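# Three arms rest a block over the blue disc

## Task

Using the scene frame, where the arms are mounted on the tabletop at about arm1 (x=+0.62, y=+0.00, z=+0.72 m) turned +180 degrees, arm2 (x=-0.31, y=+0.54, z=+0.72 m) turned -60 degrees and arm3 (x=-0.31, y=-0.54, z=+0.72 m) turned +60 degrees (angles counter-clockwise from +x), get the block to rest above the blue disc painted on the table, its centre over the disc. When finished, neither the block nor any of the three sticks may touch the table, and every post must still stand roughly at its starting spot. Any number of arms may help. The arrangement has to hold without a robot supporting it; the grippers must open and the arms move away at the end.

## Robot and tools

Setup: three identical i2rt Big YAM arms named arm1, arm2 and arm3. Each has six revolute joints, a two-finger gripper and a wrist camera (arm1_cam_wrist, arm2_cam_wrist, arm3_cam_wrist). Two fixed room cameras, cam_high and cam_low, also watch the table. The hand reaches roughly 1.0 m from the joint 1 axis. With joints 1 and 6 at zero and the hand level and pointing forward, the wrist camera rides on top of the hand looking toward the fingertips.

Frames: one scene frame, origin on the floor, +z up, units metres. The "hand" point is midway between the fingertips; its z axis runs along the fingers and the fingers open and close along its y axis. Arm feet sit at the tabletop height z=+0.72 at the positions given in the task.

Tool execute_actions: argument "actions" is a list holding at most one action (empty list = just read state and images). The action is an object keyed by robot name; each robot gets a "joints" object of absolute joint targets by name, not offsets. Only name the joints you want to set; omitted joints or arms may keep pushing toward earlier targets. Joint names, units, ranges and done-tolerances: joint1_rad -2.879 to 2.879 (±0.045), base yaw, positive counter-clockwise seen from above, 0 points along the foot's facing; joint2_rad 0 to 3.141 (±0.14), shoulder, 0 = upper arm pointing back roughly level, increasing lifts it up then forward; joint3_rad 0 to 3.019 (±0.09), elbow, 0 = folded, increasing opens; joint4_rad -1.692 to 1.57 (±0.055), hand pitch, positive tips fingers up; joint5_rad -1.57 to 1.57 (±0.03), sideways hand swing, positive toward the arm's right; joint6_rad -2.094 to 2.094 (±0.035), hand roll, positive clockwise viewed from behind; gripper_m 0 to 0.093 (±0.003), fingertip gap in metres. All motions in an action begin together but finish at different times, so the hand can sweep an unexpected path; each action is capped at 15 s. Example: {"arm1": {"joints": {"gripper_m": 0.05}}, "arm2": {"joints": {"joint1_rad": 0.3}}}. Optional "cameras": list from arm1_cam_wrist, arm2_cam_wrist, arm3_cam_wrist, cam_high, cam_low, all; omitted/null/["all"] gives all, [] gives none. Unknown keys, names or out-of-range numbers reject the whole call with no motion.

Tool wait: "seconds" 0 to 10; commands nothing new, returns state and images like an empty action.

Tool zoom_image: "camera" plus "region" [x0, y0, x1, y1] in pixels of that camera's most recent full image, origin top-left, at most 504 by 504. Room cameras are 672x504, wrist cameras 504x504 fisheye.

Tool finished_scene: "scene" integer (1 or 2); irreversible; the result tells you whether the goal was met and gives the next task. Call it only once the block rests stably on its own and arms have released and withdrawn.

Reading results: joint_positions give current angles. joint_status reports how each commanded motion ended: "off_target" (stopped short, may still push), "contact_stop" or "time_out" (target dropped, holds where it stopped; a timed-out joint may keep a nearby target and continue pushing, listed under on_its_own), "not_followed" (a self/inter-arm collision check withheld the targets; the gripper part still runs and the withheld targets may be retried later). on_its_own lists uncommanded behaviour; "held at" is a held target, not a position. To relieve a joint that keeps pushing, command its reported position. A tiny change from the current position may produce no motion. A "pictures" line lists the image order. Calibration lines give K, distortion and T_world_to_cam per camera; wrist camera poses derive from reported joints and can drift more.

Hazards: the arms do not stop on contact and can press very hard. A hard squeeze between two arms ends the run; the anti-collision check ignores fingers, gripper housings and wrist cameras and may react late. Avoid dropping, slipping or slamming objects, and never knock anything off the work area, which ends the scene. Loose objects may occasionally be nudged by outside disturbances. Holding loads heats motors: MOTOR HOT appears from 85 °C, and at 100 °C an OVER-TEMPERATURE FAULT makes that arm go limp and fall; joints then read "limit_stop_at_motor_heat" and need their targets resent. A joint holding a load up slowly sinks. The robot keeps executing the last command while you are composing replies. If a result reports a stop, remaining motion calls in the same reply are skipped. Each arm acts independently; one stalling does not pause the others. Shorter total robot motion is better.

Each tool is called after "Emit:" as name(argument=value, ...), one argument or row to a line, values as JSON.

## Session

Emit:
execute_actions(
  actions=[],
)

Emit:
zoom_image(
  camera="cam_high",
  region=[170,140,510,420],
)

Scene clock: 0.00 s.
Motor temperatures (°C, as the motors report them): arm1=[18 19 18 19 19 17] | arm2=[21 17 20 18 21 18] | arm3=[17 20 20 18 20 19]
arm1.joint_positions: joint1_rad=-0.166 joint2_rad=+0.443 joint3_rad=+1.390 joint4_rad=-1.159 joint5_rad=+0.219 joint6_rad=-0.229 gripper_m=+0.094
arm1.joint_status: not commanded
arm1.hand: x=+0.4655 y=+0.0598 z=+1.3975 quat_wxyz=(-0.214, +0.771, -0.046, -0.598) (m; scene frame)
arm2.joint_positions: joint1_rad=+0.364 joint2_rad=+0.540 joint3_rad=+1.352 joint4_rad=-1.461 joint5_rad=+0.148 joint6_rad=+0.330 gripper_m=+0.094
arm2.joint_status: not commanded
arm2.hand: x=-0.1762 y=+0.3909 z=+1.2623 quat_wxyz=(-0.417, -0.471, -0.763, +0.148) (m; scene frame)
arm3.joint_positions: joint1_rad=-0.293 joint2_rad=+0.528 joint3_rad=+1.457 joint4_rad=-1.207 joint5_rad=-0.243 joint6_rad=-0.155 gripper_m=+0.094
arm3.joint_status: not commanded
arm3.hand: x=-0.1963 y=-0.3710 z=+1.4038 quat_wxyz=(-0.533, +0.423, -0.678, -0.279) (m; scene frame)
pictures: arm1_cam_wrist, arm2_cam_wrist, arm3_cam_wrist, cam_high, cam_low
camera_calibration (this result's frames):
arm1_cam_wrist: T_world_to_cam=[[0.321676, 0.902712, 0.28572, -0.602598], [0.776339, -0.0787014, -0.625383, 0.520078], [-0.542054, 0.422987, -0.726126, 1.36015], [0, 0, 0, 1]] pos_world=[0.527362, 0.00957581, 1.48507]
arm2_cam_wrist: T_world_to_cam=[[-0.840386, -0.514083, -0.171671, 0.265545], [-0.459114, 0.843561, -0.278602, -0.0520306], [0.28804, -0.155316, -0.944939, 1.43052], [0, 0, 0, 1]] pos_world=[-0.212773, 0.402586, 1.38284]
arm3_cam_wrist: T_world_to_cam=[[0.869146, -0.489073, 0.0734378, -0.11184], [-0.341936, -0.701546, -0.62523, 0.561796], [0.357304, 0.518305, -0.776977, 1.47382], [0, 0, 0, 1]] pos_world=[-0.237298, -0.424461, 1.50459]
Images, in order (width x height): arm1_cam_wrist 504x504, arm2_cam_wrist 504x504, arm3_cam_wrist 504x504, cam_high 672x504, cam_low 672x504.

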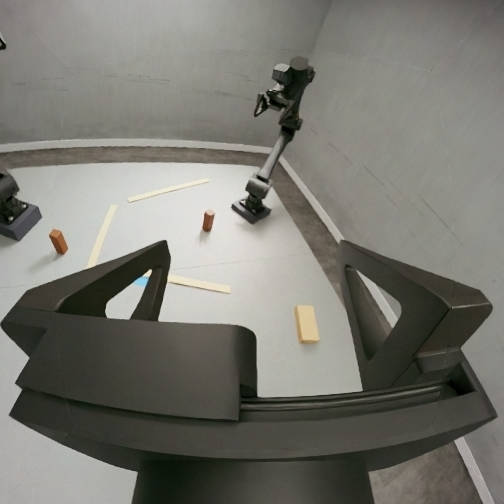

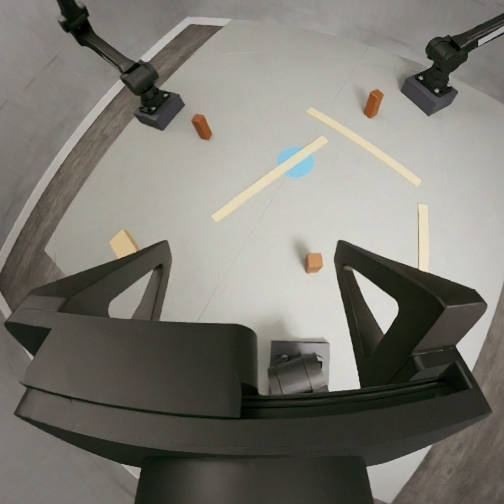

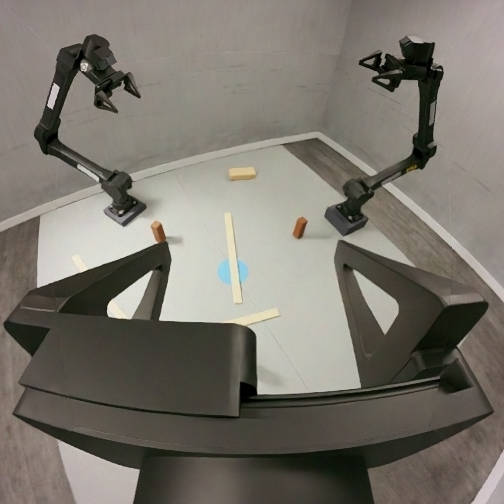

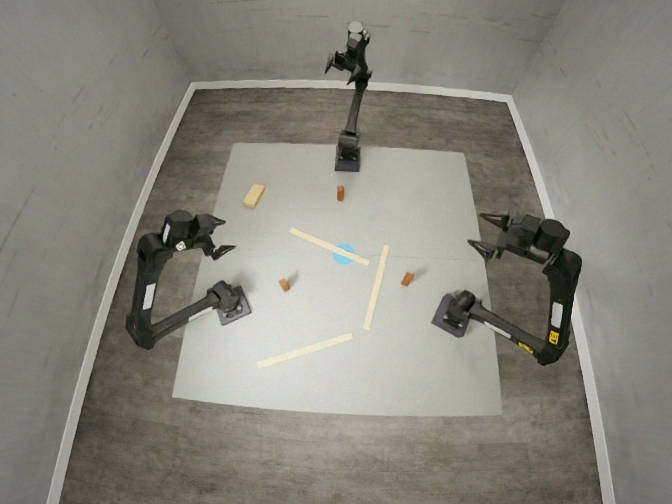

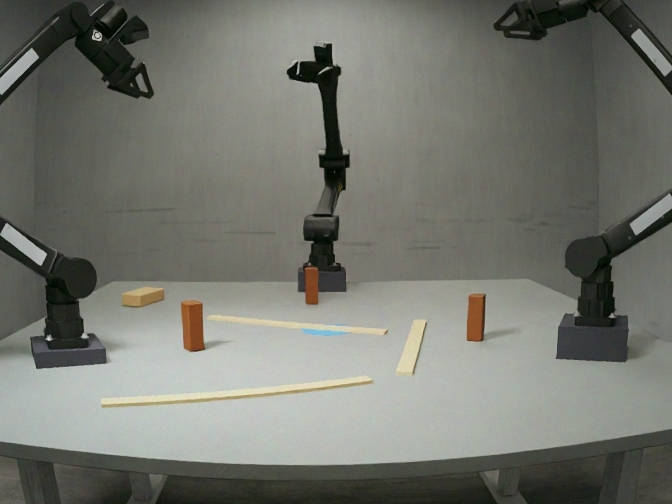

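Region (170, 140, 510, 420) of cam_high's 672x504 image, scaled by 1.482, with more detail than that image has; it fills the top 415 rows of this view, and the rest is white.

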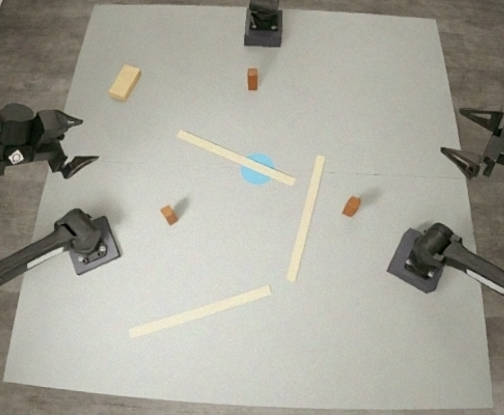

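Emit:
execute_actions(
  actions=[
    {"arm1":{"joints":{"joint1_rad":-0.335,"joint2_rad":1.6,"joint3_rad":1.52,"joint4_rad":-1.05,"joint5_rad":0,"joint6_rad":-1.52}},"arm2":{"joints":{"joint1_rad":-1.21,"joint2_rad":1.1,"joint3_rad":0.875,"joint4_rad":-0.955,"joint5_rad":0,"joint6_rad":-1.08}},"arm3":{"joints":{"joint1_rad":0.403,"joint2_rad":1.2,"joint3_rad":0.905,"joint4_rad":-0.86,"joint5_rad":0,"joint6_rad":1.71}}},
  ],
  cameras=[],
)

Emit:
execute_actions(
  actions=[
    {"arm1":{"joints":{"joint2_rad":1.975}},"arm2":{"joints":{"joint2_rad":1.47}},"arm3":{"joints":{"joint2_rad":1.59}}},
  ],
)

Scene clock: 3.17 s.
Motor temperatures (°C, as the motors report them): arm1=[18 19 19 19 19 17] | arm2=[21 18 20 18 21 18] | arm3=[17 20 21 18 20 19]
arm1.joint_positions: joint1_rad=-0.326 joint2_rad=+1.599 joint3_rad=+1.507 joint4_rad=-1.063 joint5_rad=+0.004 joint6_rad=-1.504 gripper_m=+0.094
arm1.joint_status: all done
arm1.hand: x=+0.0748 y=+0.1901 z=+1.0352 quat_wxyz=(-0.172, +0.815, +0.539, -0.123) (m; scene frame)
arm2.joint_positions: joint1_rad=-1.209 joint2_rad=+1.106 joint3_rad=+0.871 joint4_rad=-0.967 joint5_rad=+0.001 joint6_rad=-1.072 gripper_m=+0.094
arm2.joint_status: all done
arm2.hand: x=-0.5507 y=+0.2525 z=+0.9341 quat_wxyz=(+0.027, -0.557, -0.810, +0.183) (m; scene frame)
arm3.joint_positions: joint1_rad=+0.406 joint2_rad=+1.211 joint3_rad=+0.865 joint4_rad=-0.877 joint5_rad=-0.002 joint6_rad=+1.695 gripper_m=+0.094
arm3.joint_status: all done
arm3.hand: x=-0.2736 y=-0.1427 z=+0.9319 quat_wxyz=(+0.011, -0.105, -0.980, -0.169) (m; scene frame)
pictures: none
No camera images: the call's "cameras" was empty. Leave "cameras" out to get every camera's image.

Scene clock: 4.37 s.
Motor temperatures (°C, as the motors report them): arm1=[18 19 19 19 19 17] | arm2=[21 18 20 18 21 18] | arm3=[17 20 21 18 20 19]
arm1.joint_positions: joint1_rad=-0.326 joint2_rad=+2.003 joint3_rad=+1.507 joint4_rad=-1.062 joint5_rad=+0.004 joint6_rad=-1.505 gripper_m=+0.094
arm1.joint_status: all done
arm1.hand: x=+0.0721 y=+0.1931 z=+0.8067 quat_wxyz=(-0.013, +0.834, +0.551, -0.002) (m; scene frame)
arm2.joint_positions: joint1_rad=-1.209 joint2_rad=+1.478 joint3_rad=+0.871 joint4_rad=-0.966 joint5_rad=+0.001 joint6_rad=-1.072 gripper_m=+0.094
arm2.joint_status: all done
arm2.hand: x=-0.5488 y=+0.2576 z=+0.8029 quat_wxyz=(+0.008, -0.567, -0.823, -0.001) (m; scene frame)
arm3.joint_positions: joint1_rad=+0.406 joint2_rad=+1.608 joint3_rad=+0.865 joint4_rad=-0.876 joint5_rad=-0.002 joint6_rad=+1.696 gripper_m=+0.094
arm3.joint_status: all done
arm3.hand: x=-0.2775 y=-0.1650 z=+0.7867 quat_wxyz=(+0.007, -0.106, -0.994, +0.027) (m; scene frame)
pictures: arm1_cam_wrist, arm2_cam_wrist, arm3_cam_wrist, cam_high, cam_low
camera_calibration (this result's frames):
arm1_cam_wrist: T_world_to_cam=[[-0.924379, 0.380849, 0.0218449, -0.0241876], [0.311805, 0.721325, 0.618439, -0.657892], [0.219775, 0.578484, -0.785529, 0.624478], [0, 0, 0, 1]] pos_world=[0.0455309, 0.122516, 0.89794]
arm2_cam_wrist: T_world_to_cam=[[-0.935326, -0.353776, 0.00289931, -0.428544], [-0.283678, 0.754845, 0.591385, -0.818051], [-0.211406, 0.552315, -0.806384, 0.515367], [0, 0, 0, 1]] pos_world=[-0.523939, 0.181248, 0.90061]
arm3_cam_wrist: T_world_to_cam=[[-0.210056, -0.975932, 0.0585884, -0.26336], [-0.788179, 0.204492, 0.58048, -0.630114], [-0.57849, 0.0757548, -0.812164, 0.611533], [0, 0, 0, 1]] pos_world=[-0.198197, -0.174495, 0.877864]
Images, in order (width x height): arm1_cam_wrist 504x504, arm2_cam_wrist 504x504, arm3_cam_wrist 504x504, cam_high 672x504, cam_low 672x504.

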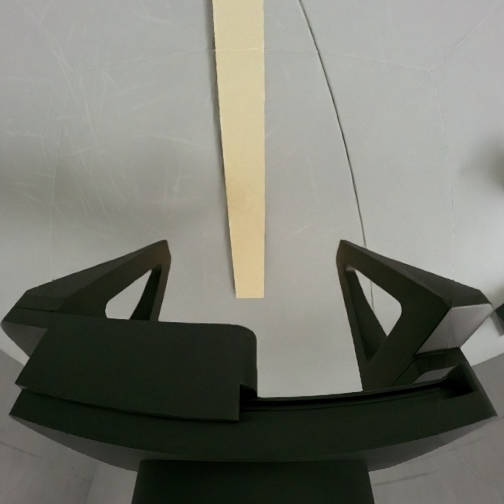

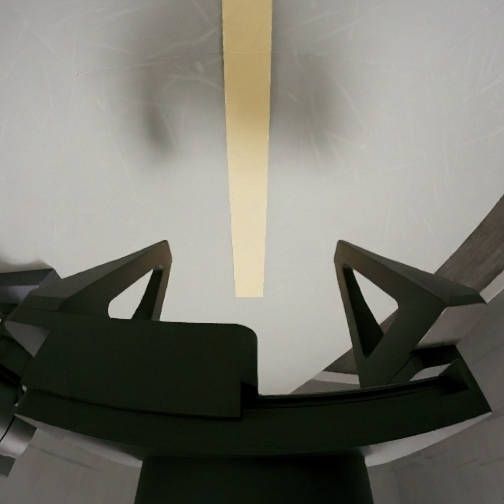

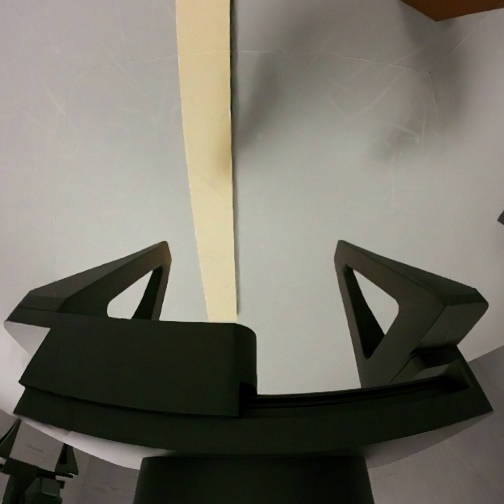

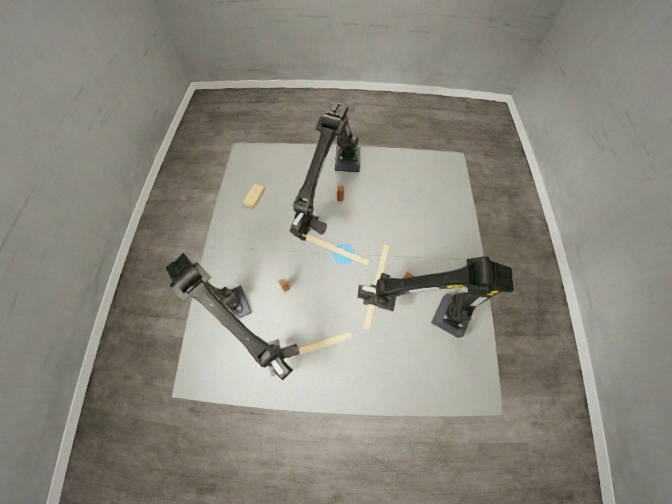

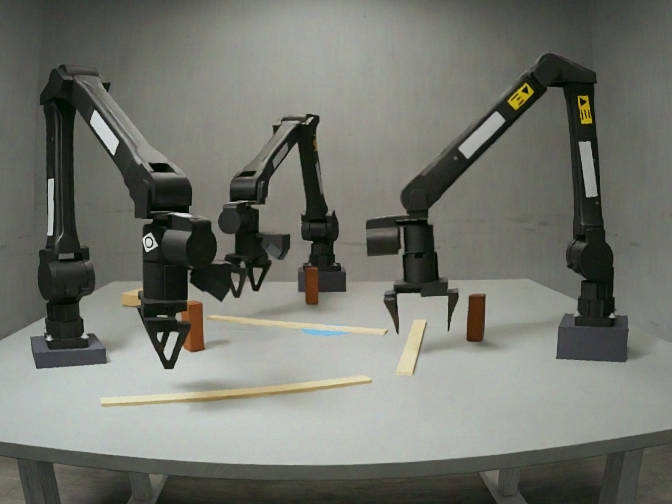

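Emit:
execute_actions(
  actions=[
    {"arm1":{"joints":{"joint2_rad":2.105,"joint3_rad":1.448,"joint4_rad":-0.895}},"arm2":{"joints":{"joint1_rad":-1.17,"joint2_rad":1.635,"joint3_rad":0.819,"joint4_rad":-0.745,"joint6_rad":-1.03}},"arm3":{"joints":{"joint1_rad":0.37,"joint2_rad":1.75,"joint4_rad":-0.655,"joint6_rad":1.655}}},
  ],
  cameras=["arm1_cam_wrist","arm2_cam_wrist","arm3_cam_wrist"],
)

Emit:
execute_actions(
  actions=[
    {"arm1":{"joints":{"gripper_m":0.015}},"arm2":{"joints":{"gripper_m":0.015}},"arm3":{"joints":{"gripper_m":0.015}}},
  ],
  cameras=[],
)

Scene clock: 5.93 s.
Motor temperatures (°C, as the motors report them): arm1=[18 19 19 19 19 17] | arm2=[21 18 21 18 21 18] | arm3=[17 21 22 18 20 19]
arm1.joint_positions: joint1_rad=-0.326 joint2_rad=+2.096 joint3_rad=+1.453 joint4_rad=-0.909 joint5_rad=+0.004 joint6_rad=-1.505 gripper_m=+0.094
arm1.joint_status: all done
arm1.hand: x=+0.0721 y=+0.1937 z=+0.7376 quat_wxyz=(-0.016, +0.834, +0.551, -0.004) (m; scene frame)
arm2.joint_positions: joint1_rad=-1.172 joint2_rad=+1.631 joint3_rad=+0.826 joint4_rad=-0.758 joint5_rad=+0.001 joint6_rad=-1.038 gripper_m=+0.094
arm2.joint_status: all done
arm2.hand: x=-0.5463 y=+0.2406 z=+0.7358 quat_wxyz=(+0.008, -0.566, -0.824, +0.004) (m; scene frame)
arm3.joint_positions: joint1_rad=+0.373 joint2_rad=+1.746 joint3_rad=+0.875 joint4_rad=-0.673 joint5_rad=-0.001 joint6_rad=+1.670 gripper_m=+0.094
arm3.joint_status: all done
arm3.hand: x=-0.2617 y=-0.1330 z=+0.7373 quat_wxyz=(+0.007, -0.109, -0.994, -0.010) (m; scene frame)
pictures: arm1_cam_wrist, arm2_cam_wrist, arm3_cam_wrist
camera_calibration (this result's frames):
arm1_cam_wrist: T_world_to_cam=[[-0.924257, 0.380749, 0.0279172, -0.0273684], [0.315397, 0.720319, 0.61779, -0.615184], [0.215114, 0.579802, -0.785847, 0.570214], [0, 0, 0, 1]] pos_world=[0.0460708, 0.122938, 0.82892]
arm2_cam_wrist: T_world_to_cam=[[-0.934008, -0.357063, 0.011644, -0.436928], [-0.282536, 0.758221, 0.5876, -0.762239], [-0.218639, 0.545533, -0.809068, 0.470888], [0, 0, 0, 1]] pos_world=[-0.5205, 0.16505, 0.833959]
arm3_cam_wrist: T_world_to_cam=[[-0.218249, -0.975773, -0.015295, -0.173541], [-0.791451, 0.167809, 0.587746, -0.606614], [-0.57094, 0.14038, -0.808901, 0.586307], [0, 0, 0, 1]] pos_world=[-0.183235, -0.149847, 0.828145]
Images, in order (width x height): arm1_cam_wrist 504x504, arm2_cam_wrist 504x504, arm3_cam_wrist 504x504.

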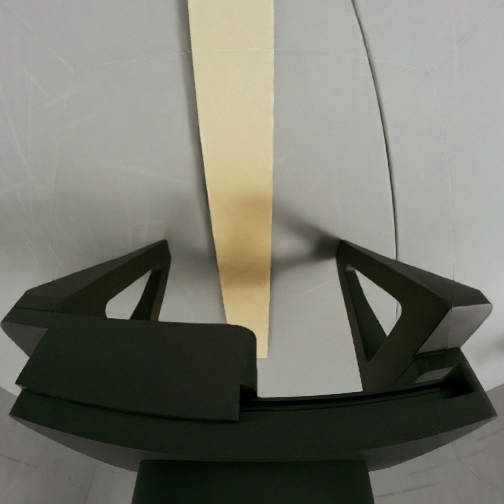

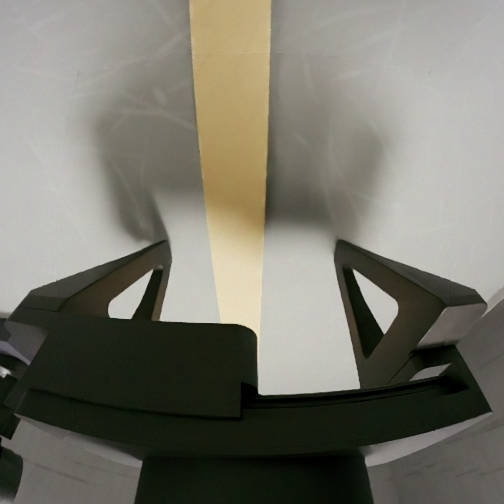

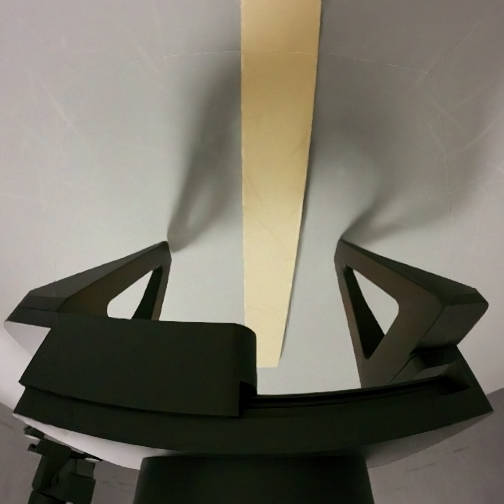

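Scene clock: 6.60 s.
Motor temperatures (°C, as the motors report them): arm1=[18 20 19 19 19 17] | arm2=[21 18 21 18 21 18] | arm3=[17 21 22 18 20 19]
arm1.joint_positions: joint1_rad=-0.326 joint2_rad=+2.096 joint3_rad=+1.453 joint4_rad=-0.908 joint5_rad=+0.004 joint6_rad=-1.506 gripper_m=+0.027
arm1.joint_status: gripper_m off_target (ended at +0.027, target +0.015)
arm1.hand: x=+0.0720 y=+0.1937 z=+0.7376 quat_wxyz=(-0.016, +0.834, +0.552, -0.004) (m; scene frame)
arm2.joint_positions: joint1_rad=-1.172 joint2_rad=+1.631 joint3_rad=+0.826 joint4_rad=-0.758 joint5_rad=+0.001 joint6_rad=-1.037 gripper_m=+0.027
arm2.joint_status: gripper_m off_target (ended at +0.027, target +0.015)
arm2.hand: x=-0.5464 y=+0.2405 z=+0.7358 quat_wxyz=(+0.008, -0.566, -0.824, +0.004) (m; scene frame)
arm3.joint_positions: joint1_rad=+0.373 joint2_rad=+1.746 joint3_rad=+0.875 joint4_rad=-0.672 joint5_rad=-0.001 joint6_rad=+1.669 gripper_m=+0.027
arm3.joint_status: gripper_m off_target (ended at +0.027, target +0.015)
arm3.hand: x=-0.2616 y=-0.1327 z=+0.7373 quat_wxyz=(+0.007, -0.109, -0.994, -0.011) (m; scene frame)
pictures: none
No camera images: the call's "cameras" was empty. Leave "cameras" out to get every camera's image.

Emit:
execute_actions(
  actions=[
    {"arm1":{"joints":{"joint2_rad":1.6,"joint4_rad":-1.35}},"arm2":{"joints":{"joint2_rad":1.115,"joint3_rad":0.82,"joint4_rad":-1.165}},"arm3":{"joints":{"joint2_rad":1.25,"joint4_rad":-1.1}}},
  ],
  cameras=["cam_low"],
)

Emit:
execute_actions(
  actions=[
    {"arm1":{"joints":{"joint1_rad":-0.075,"joint2_rad":1.154,"joint3_rad":1.05,"joint6_rad":-0.07}},"arm2":{"joints":{"joint6_rad":-0.11}},"arm3":{"joints":{"joint1_rad":-0.115,"joint2_rad":1.176,"joint3_rad":0.77,"joint4_rad":-1.035,"joint6_rad":-0.085}}},
  ],
  cameras=["cam_low"],
)

Emit:
execute_actions(
  actions=[
    {"arm1":{"joints":{"joint3_rad":0.76,"joint4_rad":-1.04}},"arm2":{"joints":{"joint1_rad":-0.085}}},
  ],
  cameras=["cam_low","cam_high"],
)

Emit:
zoom_image(
  camera="cam_high",
  region=[250,170,440,310],
)

Scene clock: 8.77 s.
Motor temperatures (°C, as the motors report them): arm1=[18 20 19 19 19 17] | arm2=[21 18 21 18 21 18] | arm3=[17 21 22 18 20 19]
arm1.joint_positions: joint1_rad=-0.326 joint2_rad=+1.592 joint3_rad=+1.436 joint4_rad=-1.336 joint5_rad=+0.004 joint6_rad=-1.506 gripper_m=+0.027
arm1.joint_status: all done
arm1.hand: x=+0.1554 y=+0.1621 z=+0.9903 quat_wxyz=(-0.039, +0.833, +0.551, -0.022) (m; scene frame)
arm2.joint_positions: joint1_rad=-1.172 joint2_rad=+1.107 joint3_rad=+0.826 joint4_rad=-1.154 joint5_rad=+0.001 joint6_rad=-1.036 gripper_m=+0.027
arm2.joint_status: all done
arm2.hand: x=-0.5034 y=+0.2908 z=+0.9023 quat_wxyz=(+0.012, -0.565, -0.822, +0.068) (m; scene frame)
arm3.joint_positions: joint1_rad=+0.373 joint2_rad=+1.245 joint3_rad=+0.875 joint4_rad=-1.085 joint5_rad=-0.001 joint6_rad=+1.667 gripper_m=+0.027
arm3.joint_status: all done
arm3.hand: x=-0.2662 y=-0.1895 z=+0.9128 quat_wxyz=(+0.007, -0.108, -0.993, -0.055) (m; scene frame)
pictures: cam_low
Images, in order (width x height): cam_low 672x504.

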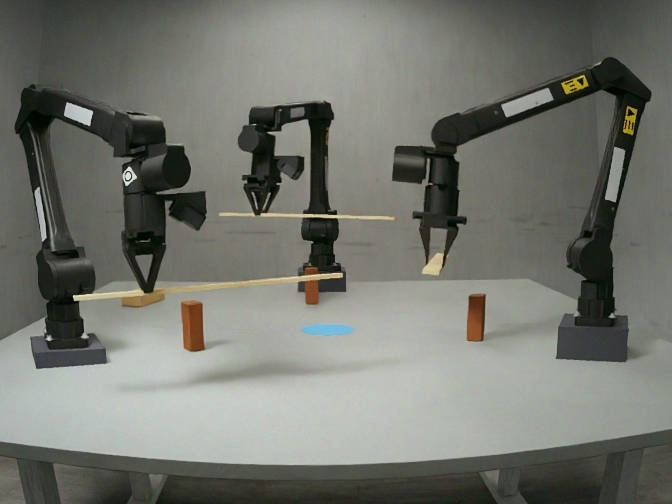

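Scene clock: 11.00 s.
Motor temperatures (°C, as the motors report them): arm1=[18 20 20 19 19 17] | arm2=[21 18 21 18 21 18] | arm3=[17 21 23 18 20 19]
arm1.joint_positions: joint1_rad=-0.062 joint2_rad=+1.149 joint3_rad=+1.054 joint4_rad=-1.341 joint5_rad=+0.000 joint6_rad=-0.086 gripper_m=+0.027
arm1.joint_status: all done
arm1.hand: x=+0.2806 y=+0.0228 z=+1.0086 quat_wxyz=(-0.011, +0.997, +0.007, -0.071) (m; scene frame)
arm2.joint_positions: joint1_rad=-1.172 joint2_rad=+1.107 joint3_rad=+0.826 joint4_rad=-1.154 joint5_rad=+0.001 joint6_rad=-0.119 gripper_m=+0.027
arm2.joint_status: all done
arm2.hand: x=-0.5034 y=+0.2908 z=+0.9023 quat_wxyz=(-0.019, -0.871, -0.487, +0.066) (m; scene frame)
arm3.joint_positions: joint1_rad=-0.114 joint2_rad=+1.186 joint3_rad=+0.757 joint4_rad=-1.052 joint5_rad=-0.001 joint6_rad=-0.070 gripper_m=+0.027
arm3.joint_status: all done
arm3.hand: x=-0.1304 y=-0.2804 z=+0.8859 quat_wxyz=(-0.033, +0.494, -0.869, -0.021) (m; scene frame)
pictures: cam_low
Images, in order (width x height): cam_low 672x504.

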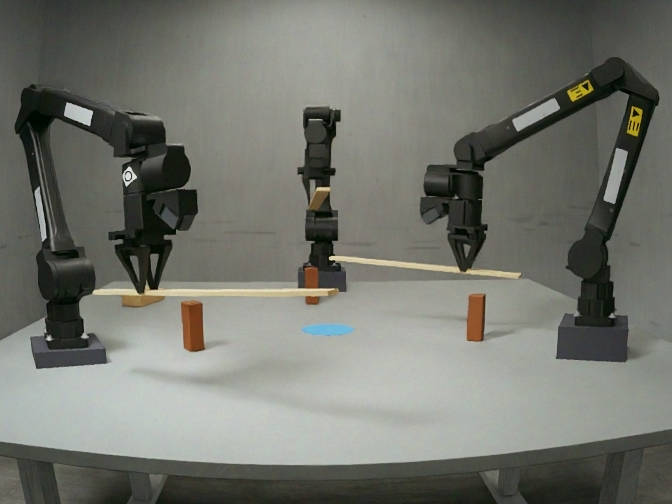

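Scene clock: 12.53 s.
Motor temperatures (°C, as the motors report them): arm1=[18 20 20 19 19 17] | arm2=[21 18 21 18 21 18] | arm3=[17 21 23 18 20 19]
arm1.joint_positions: joint1_rad=-0.062 joint2_rad=+1.149 joint3_rad=+0.756 joint4_rad=-1.060 joint5_rad=+0.000 joint6_rad=-0.086 gripper_m=+0.027
arm1.joint_status: all done
arm1.hand: x=+0.3113 y=+0.0218 z=+0.8979 quat_wxyz=(-0.011, +0.998, +0.006, -0.062) (m; scene frame)
arm2.joint_positions: joint1_rad=-0.086 joint2_rad=+1.110 joint3_rad=+0.826 joint4_rad=-1.154 joint5_rad=+0.000 joint6_rad=-0.115 gripper_m=+0.027
arm2.joint_status: all done
arm2.hand: x=-0.1821 y=+0.2489 z=+0.8972 quat_wxyz=(-0.046, -0.496, -0.866, +0.039) (m; scene frame)
arm3.joint_positions: joint1_rad=-0.114 joint2_rad=+1.186 joint3_rad=+0.757 joint4_rad=-1.052 joint5_rad=-0.001 joint6_rad=-0.071 gripper_m=+0.027
arm3.joint_status: not commanded
arm3.hand: x=-0.1304 y=-0.2804 z=+0.8859 quat_wxyz=(-0.033, +0.494, -0.869, -0.021) (m; scene frame)
pictures: cam_high, cam_low
Images, in order (width x height): cam_high 672x504, cam_low 672x504.

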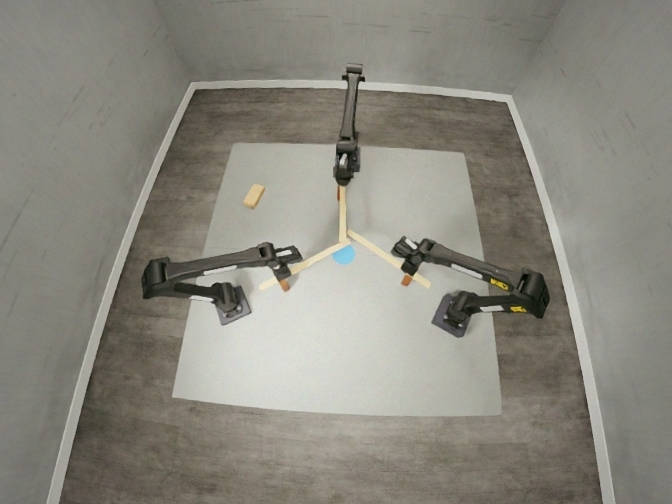

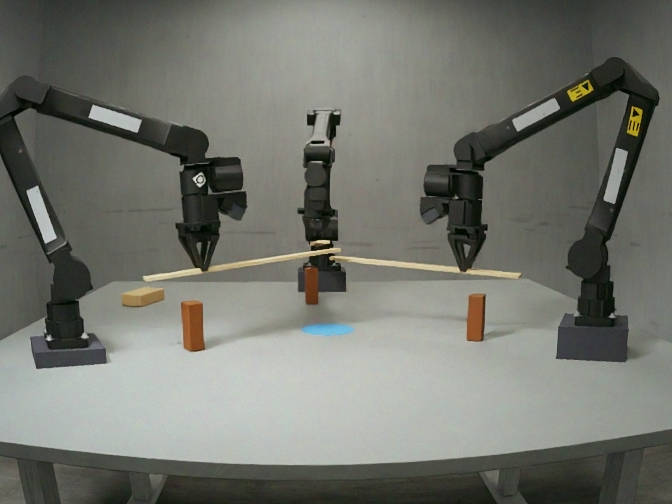

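Region (250, 170, 440, 310) of cam_high's 672x504 image, scaled by 2.653, with more detail than that image has; it fills the top 371 rows of this view, and the rest is white.

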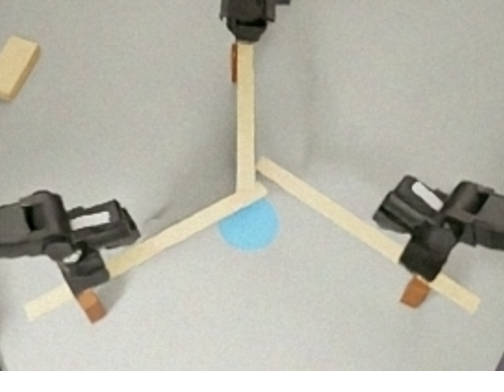

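Emit:
execute_actions(
  actions=[
    {"arm1":{"joints":{"joint1_rad":-0.1,"joint4_rad":-0.99,"joint6_rad":-0.03}},"arm2":{"joints":{"joint6_rad":-0.08}},"arm3":{"joints":{"joint4_rad":-0.93,"joint6_rad":-0.04}}},
  ],
  cameras=["cam_low","cam_high"],
)

Emit:
zoom_image(
  camera="cam_high",
  region=[250,170,440,310],
)

Emit:
zoom_image(
  camera="cam_low",
  region=[220,200,440,320],
)

Scene clock: 14.07 s.
Motor temperatures (°C, as the motors report them): arm1=[18 20 20 19 19 17] | arm2=[21 18 21 18 21 18] | arm3=[17 21 23 18 20 19]
arm1.joint_positions: joint1_rad=-0.090 joint2_rad=+1.149 joint3_rad=+0.756 joint4_rad=-1.011 joint5_rad=+0.000 joint6_rad=-0.047 gripper_m=+0.027
arm1.joint_status: all done
arm1.hand: x=+0.3002 y=+0.0318 z=+0.8998 quat_wxyz=(-0.012, +0.996, -0.027, -0.087) (m; scene frame)
arm2.joint_positions: joint1_rad=-0.086 joint2_rad=+1.110 joint3_rad=+0.826 joint4_rad=-1.154 joint5_rad=+0.000 joint6_rad=-0.089 gripper_m=+0.027
arm2.joint_status: all done
arm2.hand: x=-0.1821 y=+0.2489 z=+0.8972 quat_wxyz=(-0.046, -0.507, -0.860, +0.038) (m; scene frame)
arm3.joint_positions: joint1_rad=-0.114 joint2_rad=+1.186 joint3_rad=+0.757 joint4_rad=-0.953 joint5_rad=-0.001 joint6_rad=-0.055 gripper_m=+0.027
arm3.joint_status: all done
arm3.hand: x=-0.1166 y=-0.2605 z=+0.8889 quat_wxyz=(-0.077, +0.485, -0.870, -0.043) (m; scene frame)
pictures: cam_high, cam_low
Images, in order (width x height): cam_high 672x504, cam_low 672x504.

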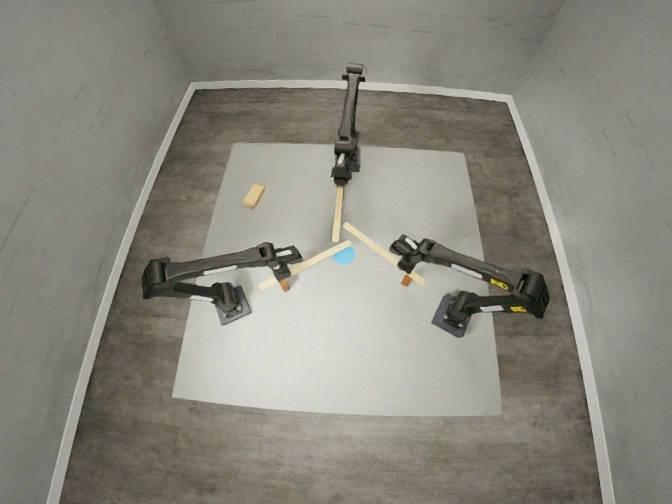

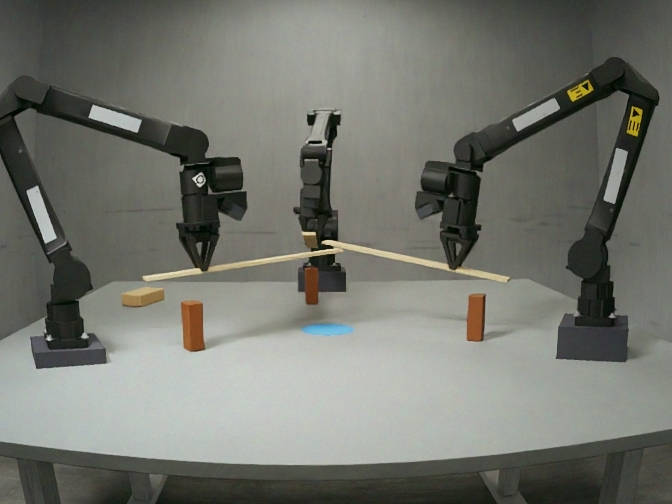

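Region (250, 170, 440, 310) of cam_high's 672x504 image, scaled by 2.653, with more detail than that image has; it fills the top 371 rows of this view, and the rest is white.

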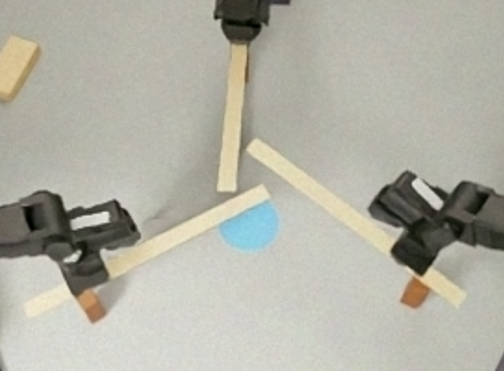

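Region (220, 200, 440, 320) of cam_low's 672x504 image, scaled by 2.291, with more detail than that image has; it fills the top 275 rows of this view, and the rest is white.

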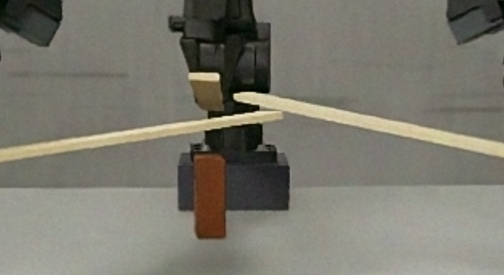

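Emit:
execute_actions(
  actions=[
    {"arm1":{"joints":{"joint4_rad":-0.97}},"arm2":{"joints":{"joint4_rad":-1.07}},"arm3":{"joints":{"joint3_rad":0.82}}},
  ],
  cameras=[],
)

Emit:
execute_actions(
  actions=[
    {"arm1":{"joints":{"joint2_rad":1.296,"joint3_rad":0.9}},"arm2":{"joints":{"joint2_rad":1.251,"joint3_rad":0.955}},"arm3":{"joints":{"joint2_rad":1.315,"joint3_rad":0.92}}},
  ],
  cameras=["cam_high","cam_low"],
)

Emit:
zoom_image(
  camera="cam_high",
  region=[250,170,440,310],
)

Emit:
zoom_image(
  camera="cam_low",
  region=[220,200,440,320],
)

Scene clock: 15.43 s.
Motor temperatures (°C, as the motors report them): arm1=[18 20 20 19 19 17] | arm2=[21 18 22 18 21 18] | arm3=[17 21 23 18 20 19]
arm1.joint_positions: joint1_rad=-0.090 joint2_rad=+1.149 joint3_rad=+0.756 joint4_rad=-0.991 joint5_rad=+0.000 joint6_rad=-0.046 gripper_m=+0.027
arm1.joint_status: all done
arm1.hand: x=+0.2954 y=+0.0322 z=+0.9007 quat_wxyz=(-0.013, +0.995, -0.027, -0.097) (m; scene frame)
arm2.joint_positions: joint1_rad=-0.086 joint2_rad=+1.110 joint3_rad=+0.826 joint4_rad=-1.088 joint5_rad=+0.000 joint6_rad=-0.088 gripper_m=+0.027
arm2.joint_status: all done
arm2.hand: x=-0.1756 y=+0.2340 z=+0.8997 quat_wxyz=(-0.074, -0.506, -0.857, +0.058) (m; scene frame)
arm3.joint_positions: joint1_rad=-0.114 joint2_rad=+1.186 joint3_rad=+0.757 joint4_rad=-0.953 joint5_rad=-0.001 joint6_rad=-0.055 gripper_m=+0.027
arm3.joint_status: all done
arm3.hand: x=-0.1166 y=-0.2605 z=+0.8889 quat_wxyz=(-0.077, +0.485, -0.870, -0.043) (m; scene frame)
pictures: none
No camera images: the call's "cameras" was empty. Leave "cameras" out to get every camera's image.

Scene clock: 16.33 s.
Motor temperatures (°C, as the motors report them): arm1=[18 20 20 19 19 17] | arm2=[21 18 22 18 21 18] | arm3=[17 21 24 18 20 19]
arm1.joint_positions: joint1_rad=-0.090 joint2_rad=+1.299 joint3_rad=+0.839 joint4_rad=-0.986 joint5_rad=+0.000 joint6_rad=-0.046 gripper_m=+0.027
arm1.joint_status: all done
arm1.hand: x=+0.2642 y=+0.0356 z=+0.8851 quat_wxyz=(-0.010, +0.997, -0.027, -0.066) (m; scene frame)
arm2.joint_positions: joint1_rad=-0.086 joint2_rad=+1.260 joint3_rad=+0.900 joint4_rad=-1.082 joint5_rad=+0.000 joint6_rad=-0.088 gripper_m=+0.027
arm2.joint_status: all done
arm2.hand: x=-0.1637 y=+0.2067 z=+0.8806 quat_wxyz=(-0.045, -0.508, -0.860, +0.037) (m; scene frame)
arm3.joint_positions: joint1_rad=-0.114 joint2_rad=+1.324 joint3_rad=+0.876 joint4_rad=-0.944 joint5_rad=-0.001 joint6_rad=-0.055 gripper_m=+0.027
arm3.joint_status: all done
arm3.hand: x=-0.0899 y=-0.2221 z=+0.8887 quat_wxyz=(-0.072, +0.485, -0.870, -0.041) (m; scene frame)
pictures: cam_high, cam_low
Images, in order (width x height): cam_high 672x504, cam_low 672x504.

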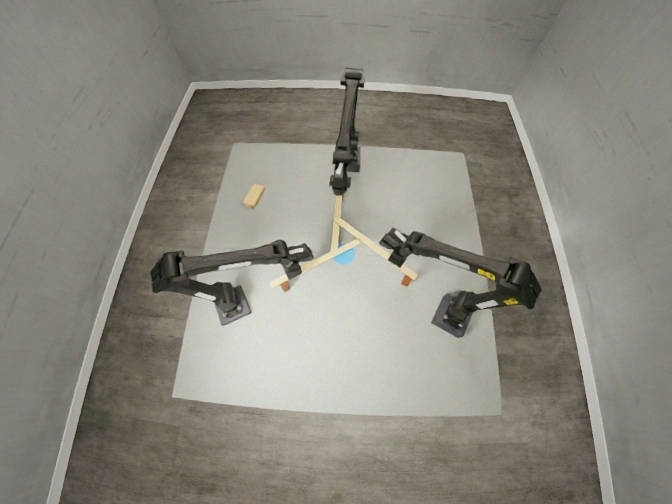

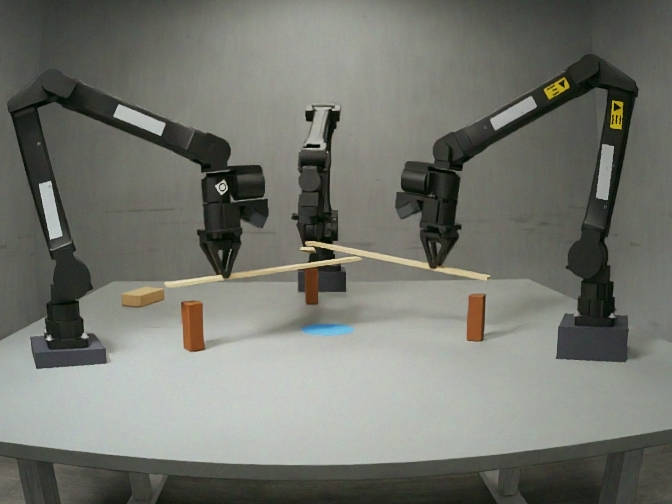

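Region (250, 170, 440, 310) of cam_high's 672x504 image, scaled by 2.653, with more detail than that image has; it fills the top 371 rows of this view, and the rest is white.

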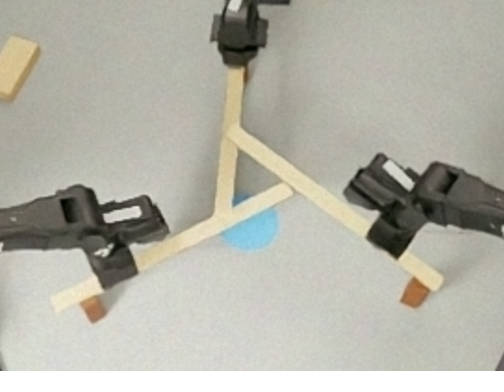

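Region (220, 200, 440, 320) of cam_low's 672x504 image, scaled by 2.291, with more detail than that image has; it fills the top 275 rows of this view, and the rest is white.

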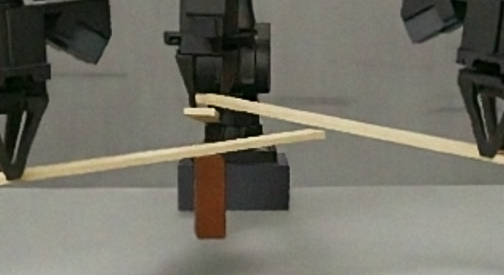

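Emit:
execute_actions(
  actions=[
    {"arm2":{"joints":{"joint2_rad":1.215}},"arm3":{"joints":{"joint2_rad":1.345}}},
  ],
  cameras=["cam_low"],
)

Emit:
zoom_image(
  camera="cam_low",
  region=[220,200,440,320],
)

Scene clock: 17.50 s.
Motor temperatures (°C, as the motors report them): arm1=[18 20 21 19 19 17] | arm2=[21 18 22 18 21 18] | arm3=[17 21 24 18 20 19]
arm1.joint_positions: joint1_rad=-0.090 joint2_rad=+1.299 joint3_rad=+0.839 joint4_rad=-0.986 joint5_rad=+0.000 joint6_rad=-0.046 gripper_m=+0.027
arm1.joint_status: not commanded
arm1.hand: x=+0.2642 y=+0.0356 z=+0.8851 quat_wxyz=(-0.010, +0.997, -0.027, -0.066) (m; scene frame)
arm2.joint_positions: joint1_rad=-0.086 joint2_rad=+1.222 joint3_rad=+0.900 joint4_rad=-1.082 joint5_rad=+0.000 joint6_rad=-0.087 gripper_m=+0.027
arm2.joint_status: all done
arm2.hand: x=-0.1637 y=+0.2069 z=+0.8936 quat_wxyz=(-0.060, -0.507, -0.858, +0.048) (m; scene frame)
arm3.joint_positions: joint1_rad=-0.114 joint2_rad=+1.340 joint3_rad=+0.876 joint4_rad=-0.944 joint5_rad=-0.001 joint6_rad=-0.053 gripper_m=+0.027
arm3.joint_status: all done
arm3.hand: x=-0.0902 y=-0.2224 z=+0.8827 quat_wxyz=(-0.065, +0.485, -0.871, -0.037) (m; scene frame)
pictures: cam_low
Images, in order (width x height): cam_low 672x504.

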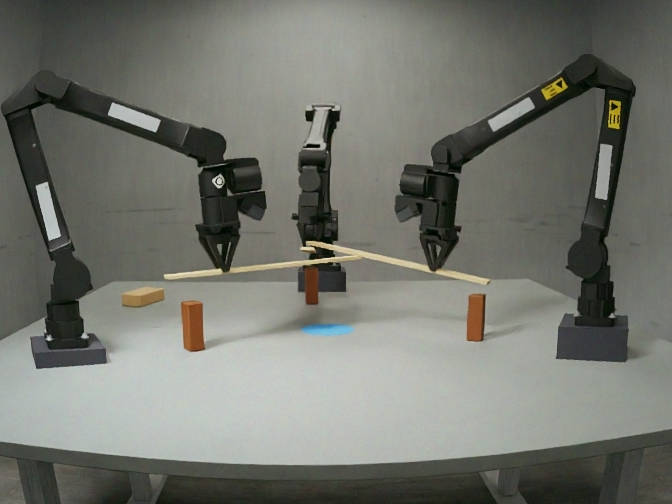

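Region (220, 200, 440, 320) of cam_low's 672x504 image, scaled by 2.291, with more detail than that image has; it fills the top 275 rows of this view, and the rest is white.

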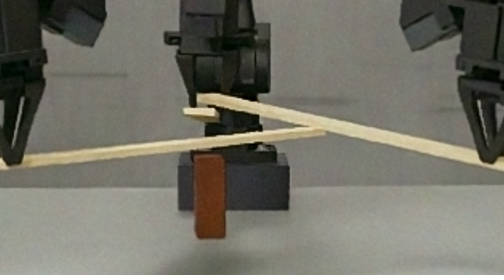

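Emit:
execute_actions(
  actions=[
    {"arm2":{"joints":{"joint2_rad":1.11,"joint3_rad":0.775}}},
  ],
  cameras=[],
)

Emit:
execute_actions(
  actions=[
    {"arm2":{"joints":{"joint4_rad":-0.95}}},
  ],
  cameras=["cam_low","cam_high"],
)

Emit:
zoom_image(
  camera="cam_high",
  region=[250,170,440,310],
)

Emit:
zoom_image(
  camera="cam_low",
  region=[220,200,440,320],
)

Scene clock: 18.87 s.
Motor temperatures (°C, as the motors report them): arm1=[18 20 21 19 19 17] | arm2=[21 18 23 18 21 18] | arm3=[17 21 24 18 20 19]
arm1.joint_positions: joint1_rad=-0.090 joint2_rad=+1.299 joint3_rad=+0.839 joint4_rad=-0.986 joint5_rad=+0.000 joint6_rad=-0.043 gripper_m=+0.027
arm1.joint_status: not commanded
arm1.hand: x=+0.2642 y=+0.0356 z=+0.8851 quat_wxyz=(-0.010, +0.997, -0.029, -0.066) (m; scene frame)
arm2.joint_positions: joint1_rad=-0.086 joint2_rad=+1.106 joint3_rad=+0.778 joint4_rad=-1.080 joint5_rad=+0.000 joint6_rad=-0.087 gripper_m=+0.027
arm2.joint_status: all done
arm2.hand: x=-0.1821 y=+0.2485 z=+0.8815 quat_wxyz=(-0.058, -0.508, -0.858, +0.047) (m; scene frame)
arm3.joint_positions: joint1_rad=-0.114 joint2_rad=+1.341 joint3_rad=+0.876 joint4_rad=-0.944 joint5_rad=-0.001 joint6_rad=-0.053 gripper_m=+0.027
arm3.joint_status: not commanded
arm3.hand: x=-0.0902 y=-0.2225 z=+0.8826 quat_wxyz=(-0.065, +0.485, -0.871, -0.037) (m; scene frame)
pictures: none
No camera images: the call's "cameras" was empty. Leave "cameras" out to get every camera's image.

Scene clock: 19.67 s.
Motor temperatures (°C, as the motors report them): arm1=[18 20 22 19 19 17] | arm2=[21 18 23 18 21 18] | arm3=[17 21 25 18 20 19]
arm1.joint_positions: joint1_rad=-0.090 joint2_rad=+1.299 joint3_rad=+0.839 joint4_rad=-0.986 joint5_rad=+0.000 joint6_rad=-0.042 gripper_m=+0.027
arm1.joint_status: not commanded
arm1.hand: x=+0.2642 y=+0.0356 z=+0.8851 quat_wxyz=(-0.010, +0.997, -0.029, -0.066) (m; scene frame)
arm2.joint_positions: joint1_rad=-0.086 joint2_rad=+1.106 joint3_rad=+0.778 joint4_rad=-0.971 joint5_rad=+0.000 joint6_rad=-0.087 gripper_m=+0.027
arm2.joint_status: all done
arm2.hand: x=-0.1714 y=+0.2244 z=+0.8870 quat_wxyz=(-0.103, -0.505, -0.854, +0.079) (m; scene frame)
arm3.joint_positions: joint1_rad=-0.114 joint2_rad=+1.341 joint3_rad=+0.876 joint4_rad=-0.944 joint5_rad=-0.001 joint6_rad=-0.052 gripper_m=+0.027
arm3.joint_status: not commanded
arm3.hand: x=-0.0902 y=-0.2225 z=+0.8826 quat_wxyz=(-0.065, +0.485, -0.871, -0.037) (m; scene frame)
pictures: cam_high, cam_low
Images, in order (width x height): cam_high 672x504, cam_low 672x504.

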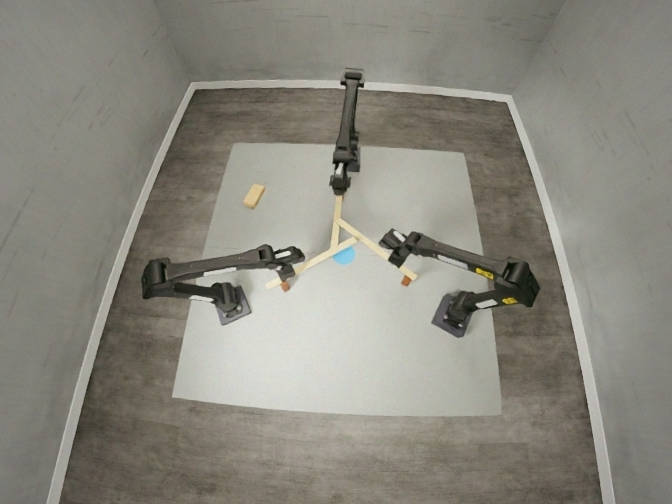

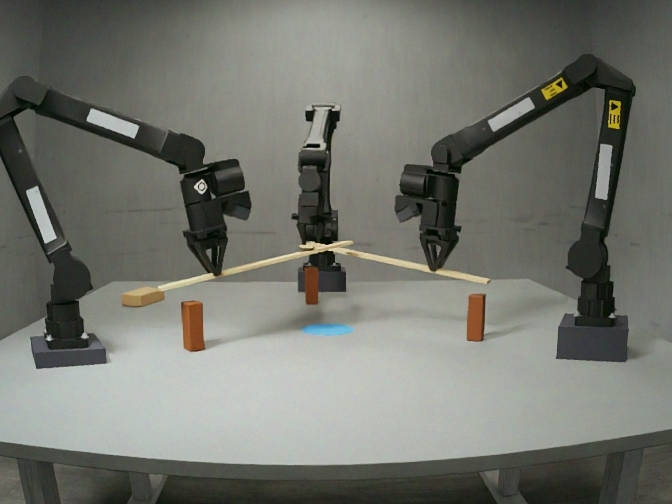

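Region (250, 170, 440, 310) of cam_high's 672x504 image, scaled by 2.653, with more detail than that image has; it fills the top 371 rows of this view, and the rest is white.

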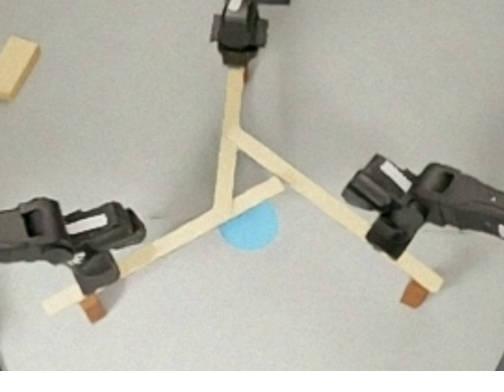

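Region (220, 200, 440, 320) of cam_low's 672x504 image, scaled by 2.291, with more detail than that image has; it fills the top 275 rows of this view, and the rest is white.

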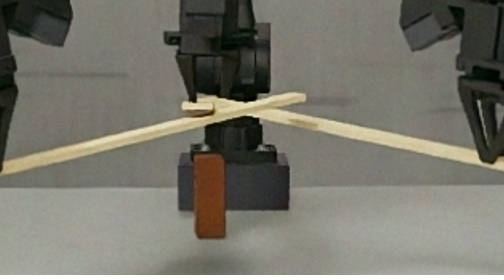

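Emit:
execute_actions(
  actions=[
    {"arm1":{"joints":{"joint6_rad":-0.105}},"arm2":{"joints":{"joint2_rad":1.21,"joint3_rad":0.93}},"arm3":{"joints":{"joint6_rad":-0.115}}},
  ],
  cameras=[],
)

Emit:
execute_actions(
  actions=[
    {"arm1":{"joints":{"joint2_rad":1.37,"joint4_rad":-0.89}},"arm2":{"joints":{"joint2_rad":1.3,"joint4_rad":-0.91}},"arm3":{"joints":{"joint2_rad":1.41,"joint4_rad":-0.88}}},
  ],
  cameras=["cam_low","cam_high"],
)

Emit:
zoom_image(
  camera="cam_high",
  region=[250,170,440,310],
)

Emit:
zoom_image(
  camera="cam_low",
  region=[150,220,510,360],
)

Scene clock: 21.10 s.
Motor temperatures (°C, as the motors report them): arm1=[18 20 22 19 19 17] | arm2=[21 18 23 18 21 18] | arm3=[17 21 25 18 20 19]
arm1.joint_positions: joint1_rad=-0.090 joint2_rad=+1.299 joint3_rad=+0.839 joint4_rad=-0.986 joint5_rad=+0.000 joint6_rad=-0.085 gripper_m=+0.027
arm1.joint_status: all done
arm1.hand: x=+0.2642 y=+0.0356 z=+0.8851 quat_wxyz=(-0.012, +0.998, -0.008, -0.066) (m; scene frame)
arm2.joint_positions: joint1_rad=-0.086 joint2_rad=+1.218 joint3_rad=+0.880 joint4_rad=-0.965 joint5_rad=+0.000 joint6_rad=-0.086 gripper_m=+0.027
arm2.joint_status: all done
arm2.hand: x=-0.1553 y=+0.1878 z=+0.8928 quat_wxyz=(-0.101, -0.505, -0.854, +0.078) (m; scene frame)
arm3.joint_positions: joint1_rad=-0.114 joint2_rad=+1.341 joint3_rad=+0.876 joint4_rad=-0.944 joint5_rad=-0.001 joint6_rad=-0.096 gripper_m=+0.027
arm3.joint_status: all done
arm3.hand: x=-0.0902 y=-0.2225 z=+0.8826 quat_wxyz=(-0.066, +0.504, -0.861, -0.036) (m; scene frame)
pictures: none
No camera images: the call's "cameras" was empty. Leave "cameras" out to get every camera's image.

Scene clock: 21.93 s.
Motor temperatures (°C, as the motors report them): arm1=[18 20 22 19 19 17] | arm2=[21 18 23 18 21 18] | arm3=[17 21 25 18 20 19]
arm1.joint_positions: joint1_rad=-0.090 joint2_rad=+1.371 joint3_rad=+0.839 joint4_rad=-0.913 joint5_rad=+0.000 joint6_rad=-0.088 gripper_m=+0.027
arm1.joint_status: all done
arm1.hand: x=+0.2491 y=+0.0374 z=+0.8627 quat_wxyz=(-0.012, +0.998, -0.006, -0.066) (m; scene frame)
arm2.joint_positions: joint1_rad=-0.086 joint2_rad=+1.308 joint3_rad=+0.880 joint4_rad=-0.928 joint5_rad=+0.000 joint6_rad=-0.086 gripper_m=+0.027
arm2.joint_status: all done
arm2.hand: x=-0.1521 y=+0.1800 z=+0.8622 quat_wxyz=(-0.080, -0.507, -0.856, +0.062) (m; scene frame)
arm3.joint_positions: joint1_rad=-0.114 joint2_rad=+1.415 joint3_rad=+0.876 joint4_rad=-0.899 joint5_rad=-0.001 joint6_rad=-0.101 gripper_m=+0.027
arm3.joint_status: all done
arm3.hand: x=-0.0860 y=-0.2160 z=+0.8570 quat_wxyz=(-0.053, +0.506, -0.860, -0.030) (m; scene frame)
pictures: cam_high, cam_low
Images, in order (width x height): cam_high 672x504, cam_low 672x504.

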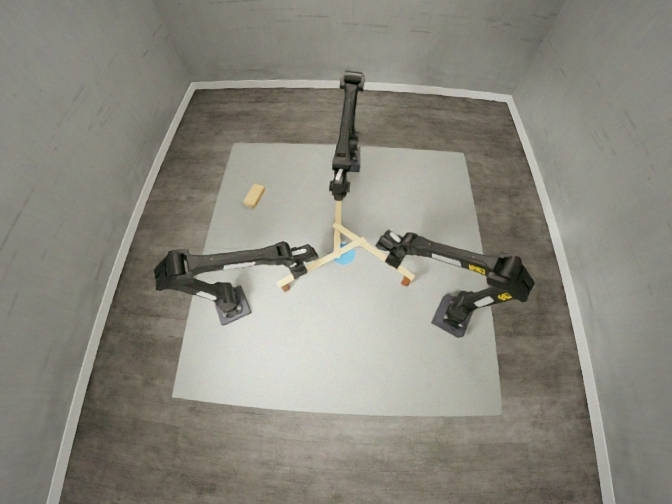

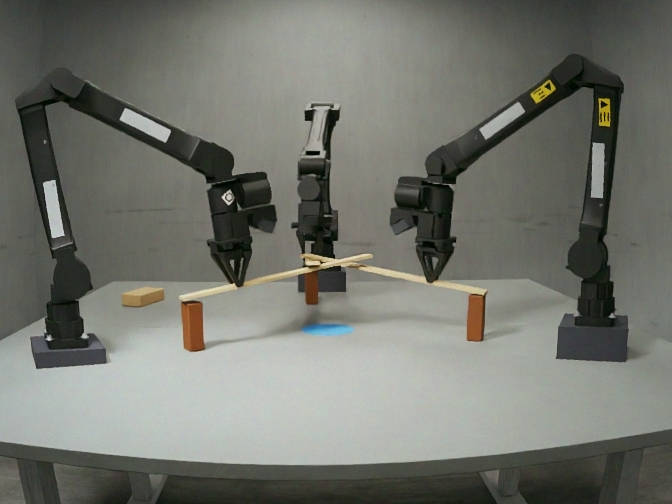

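Region (250, 170, 440, 310) of cam_high's 672x504 image, scaled by 2.653, with more detail than that image has; it fills the top 371 rows of this view, and the rest is white.

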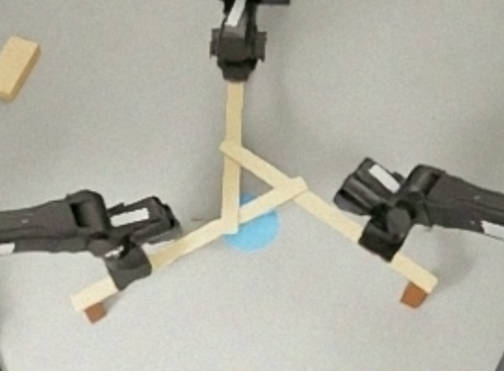

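Region (150, 220, 510, 360) of cam_low's 672x504 image, scaled by 1.400, with more detail than that image has.

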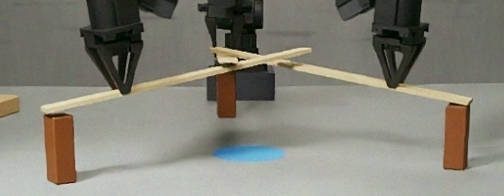

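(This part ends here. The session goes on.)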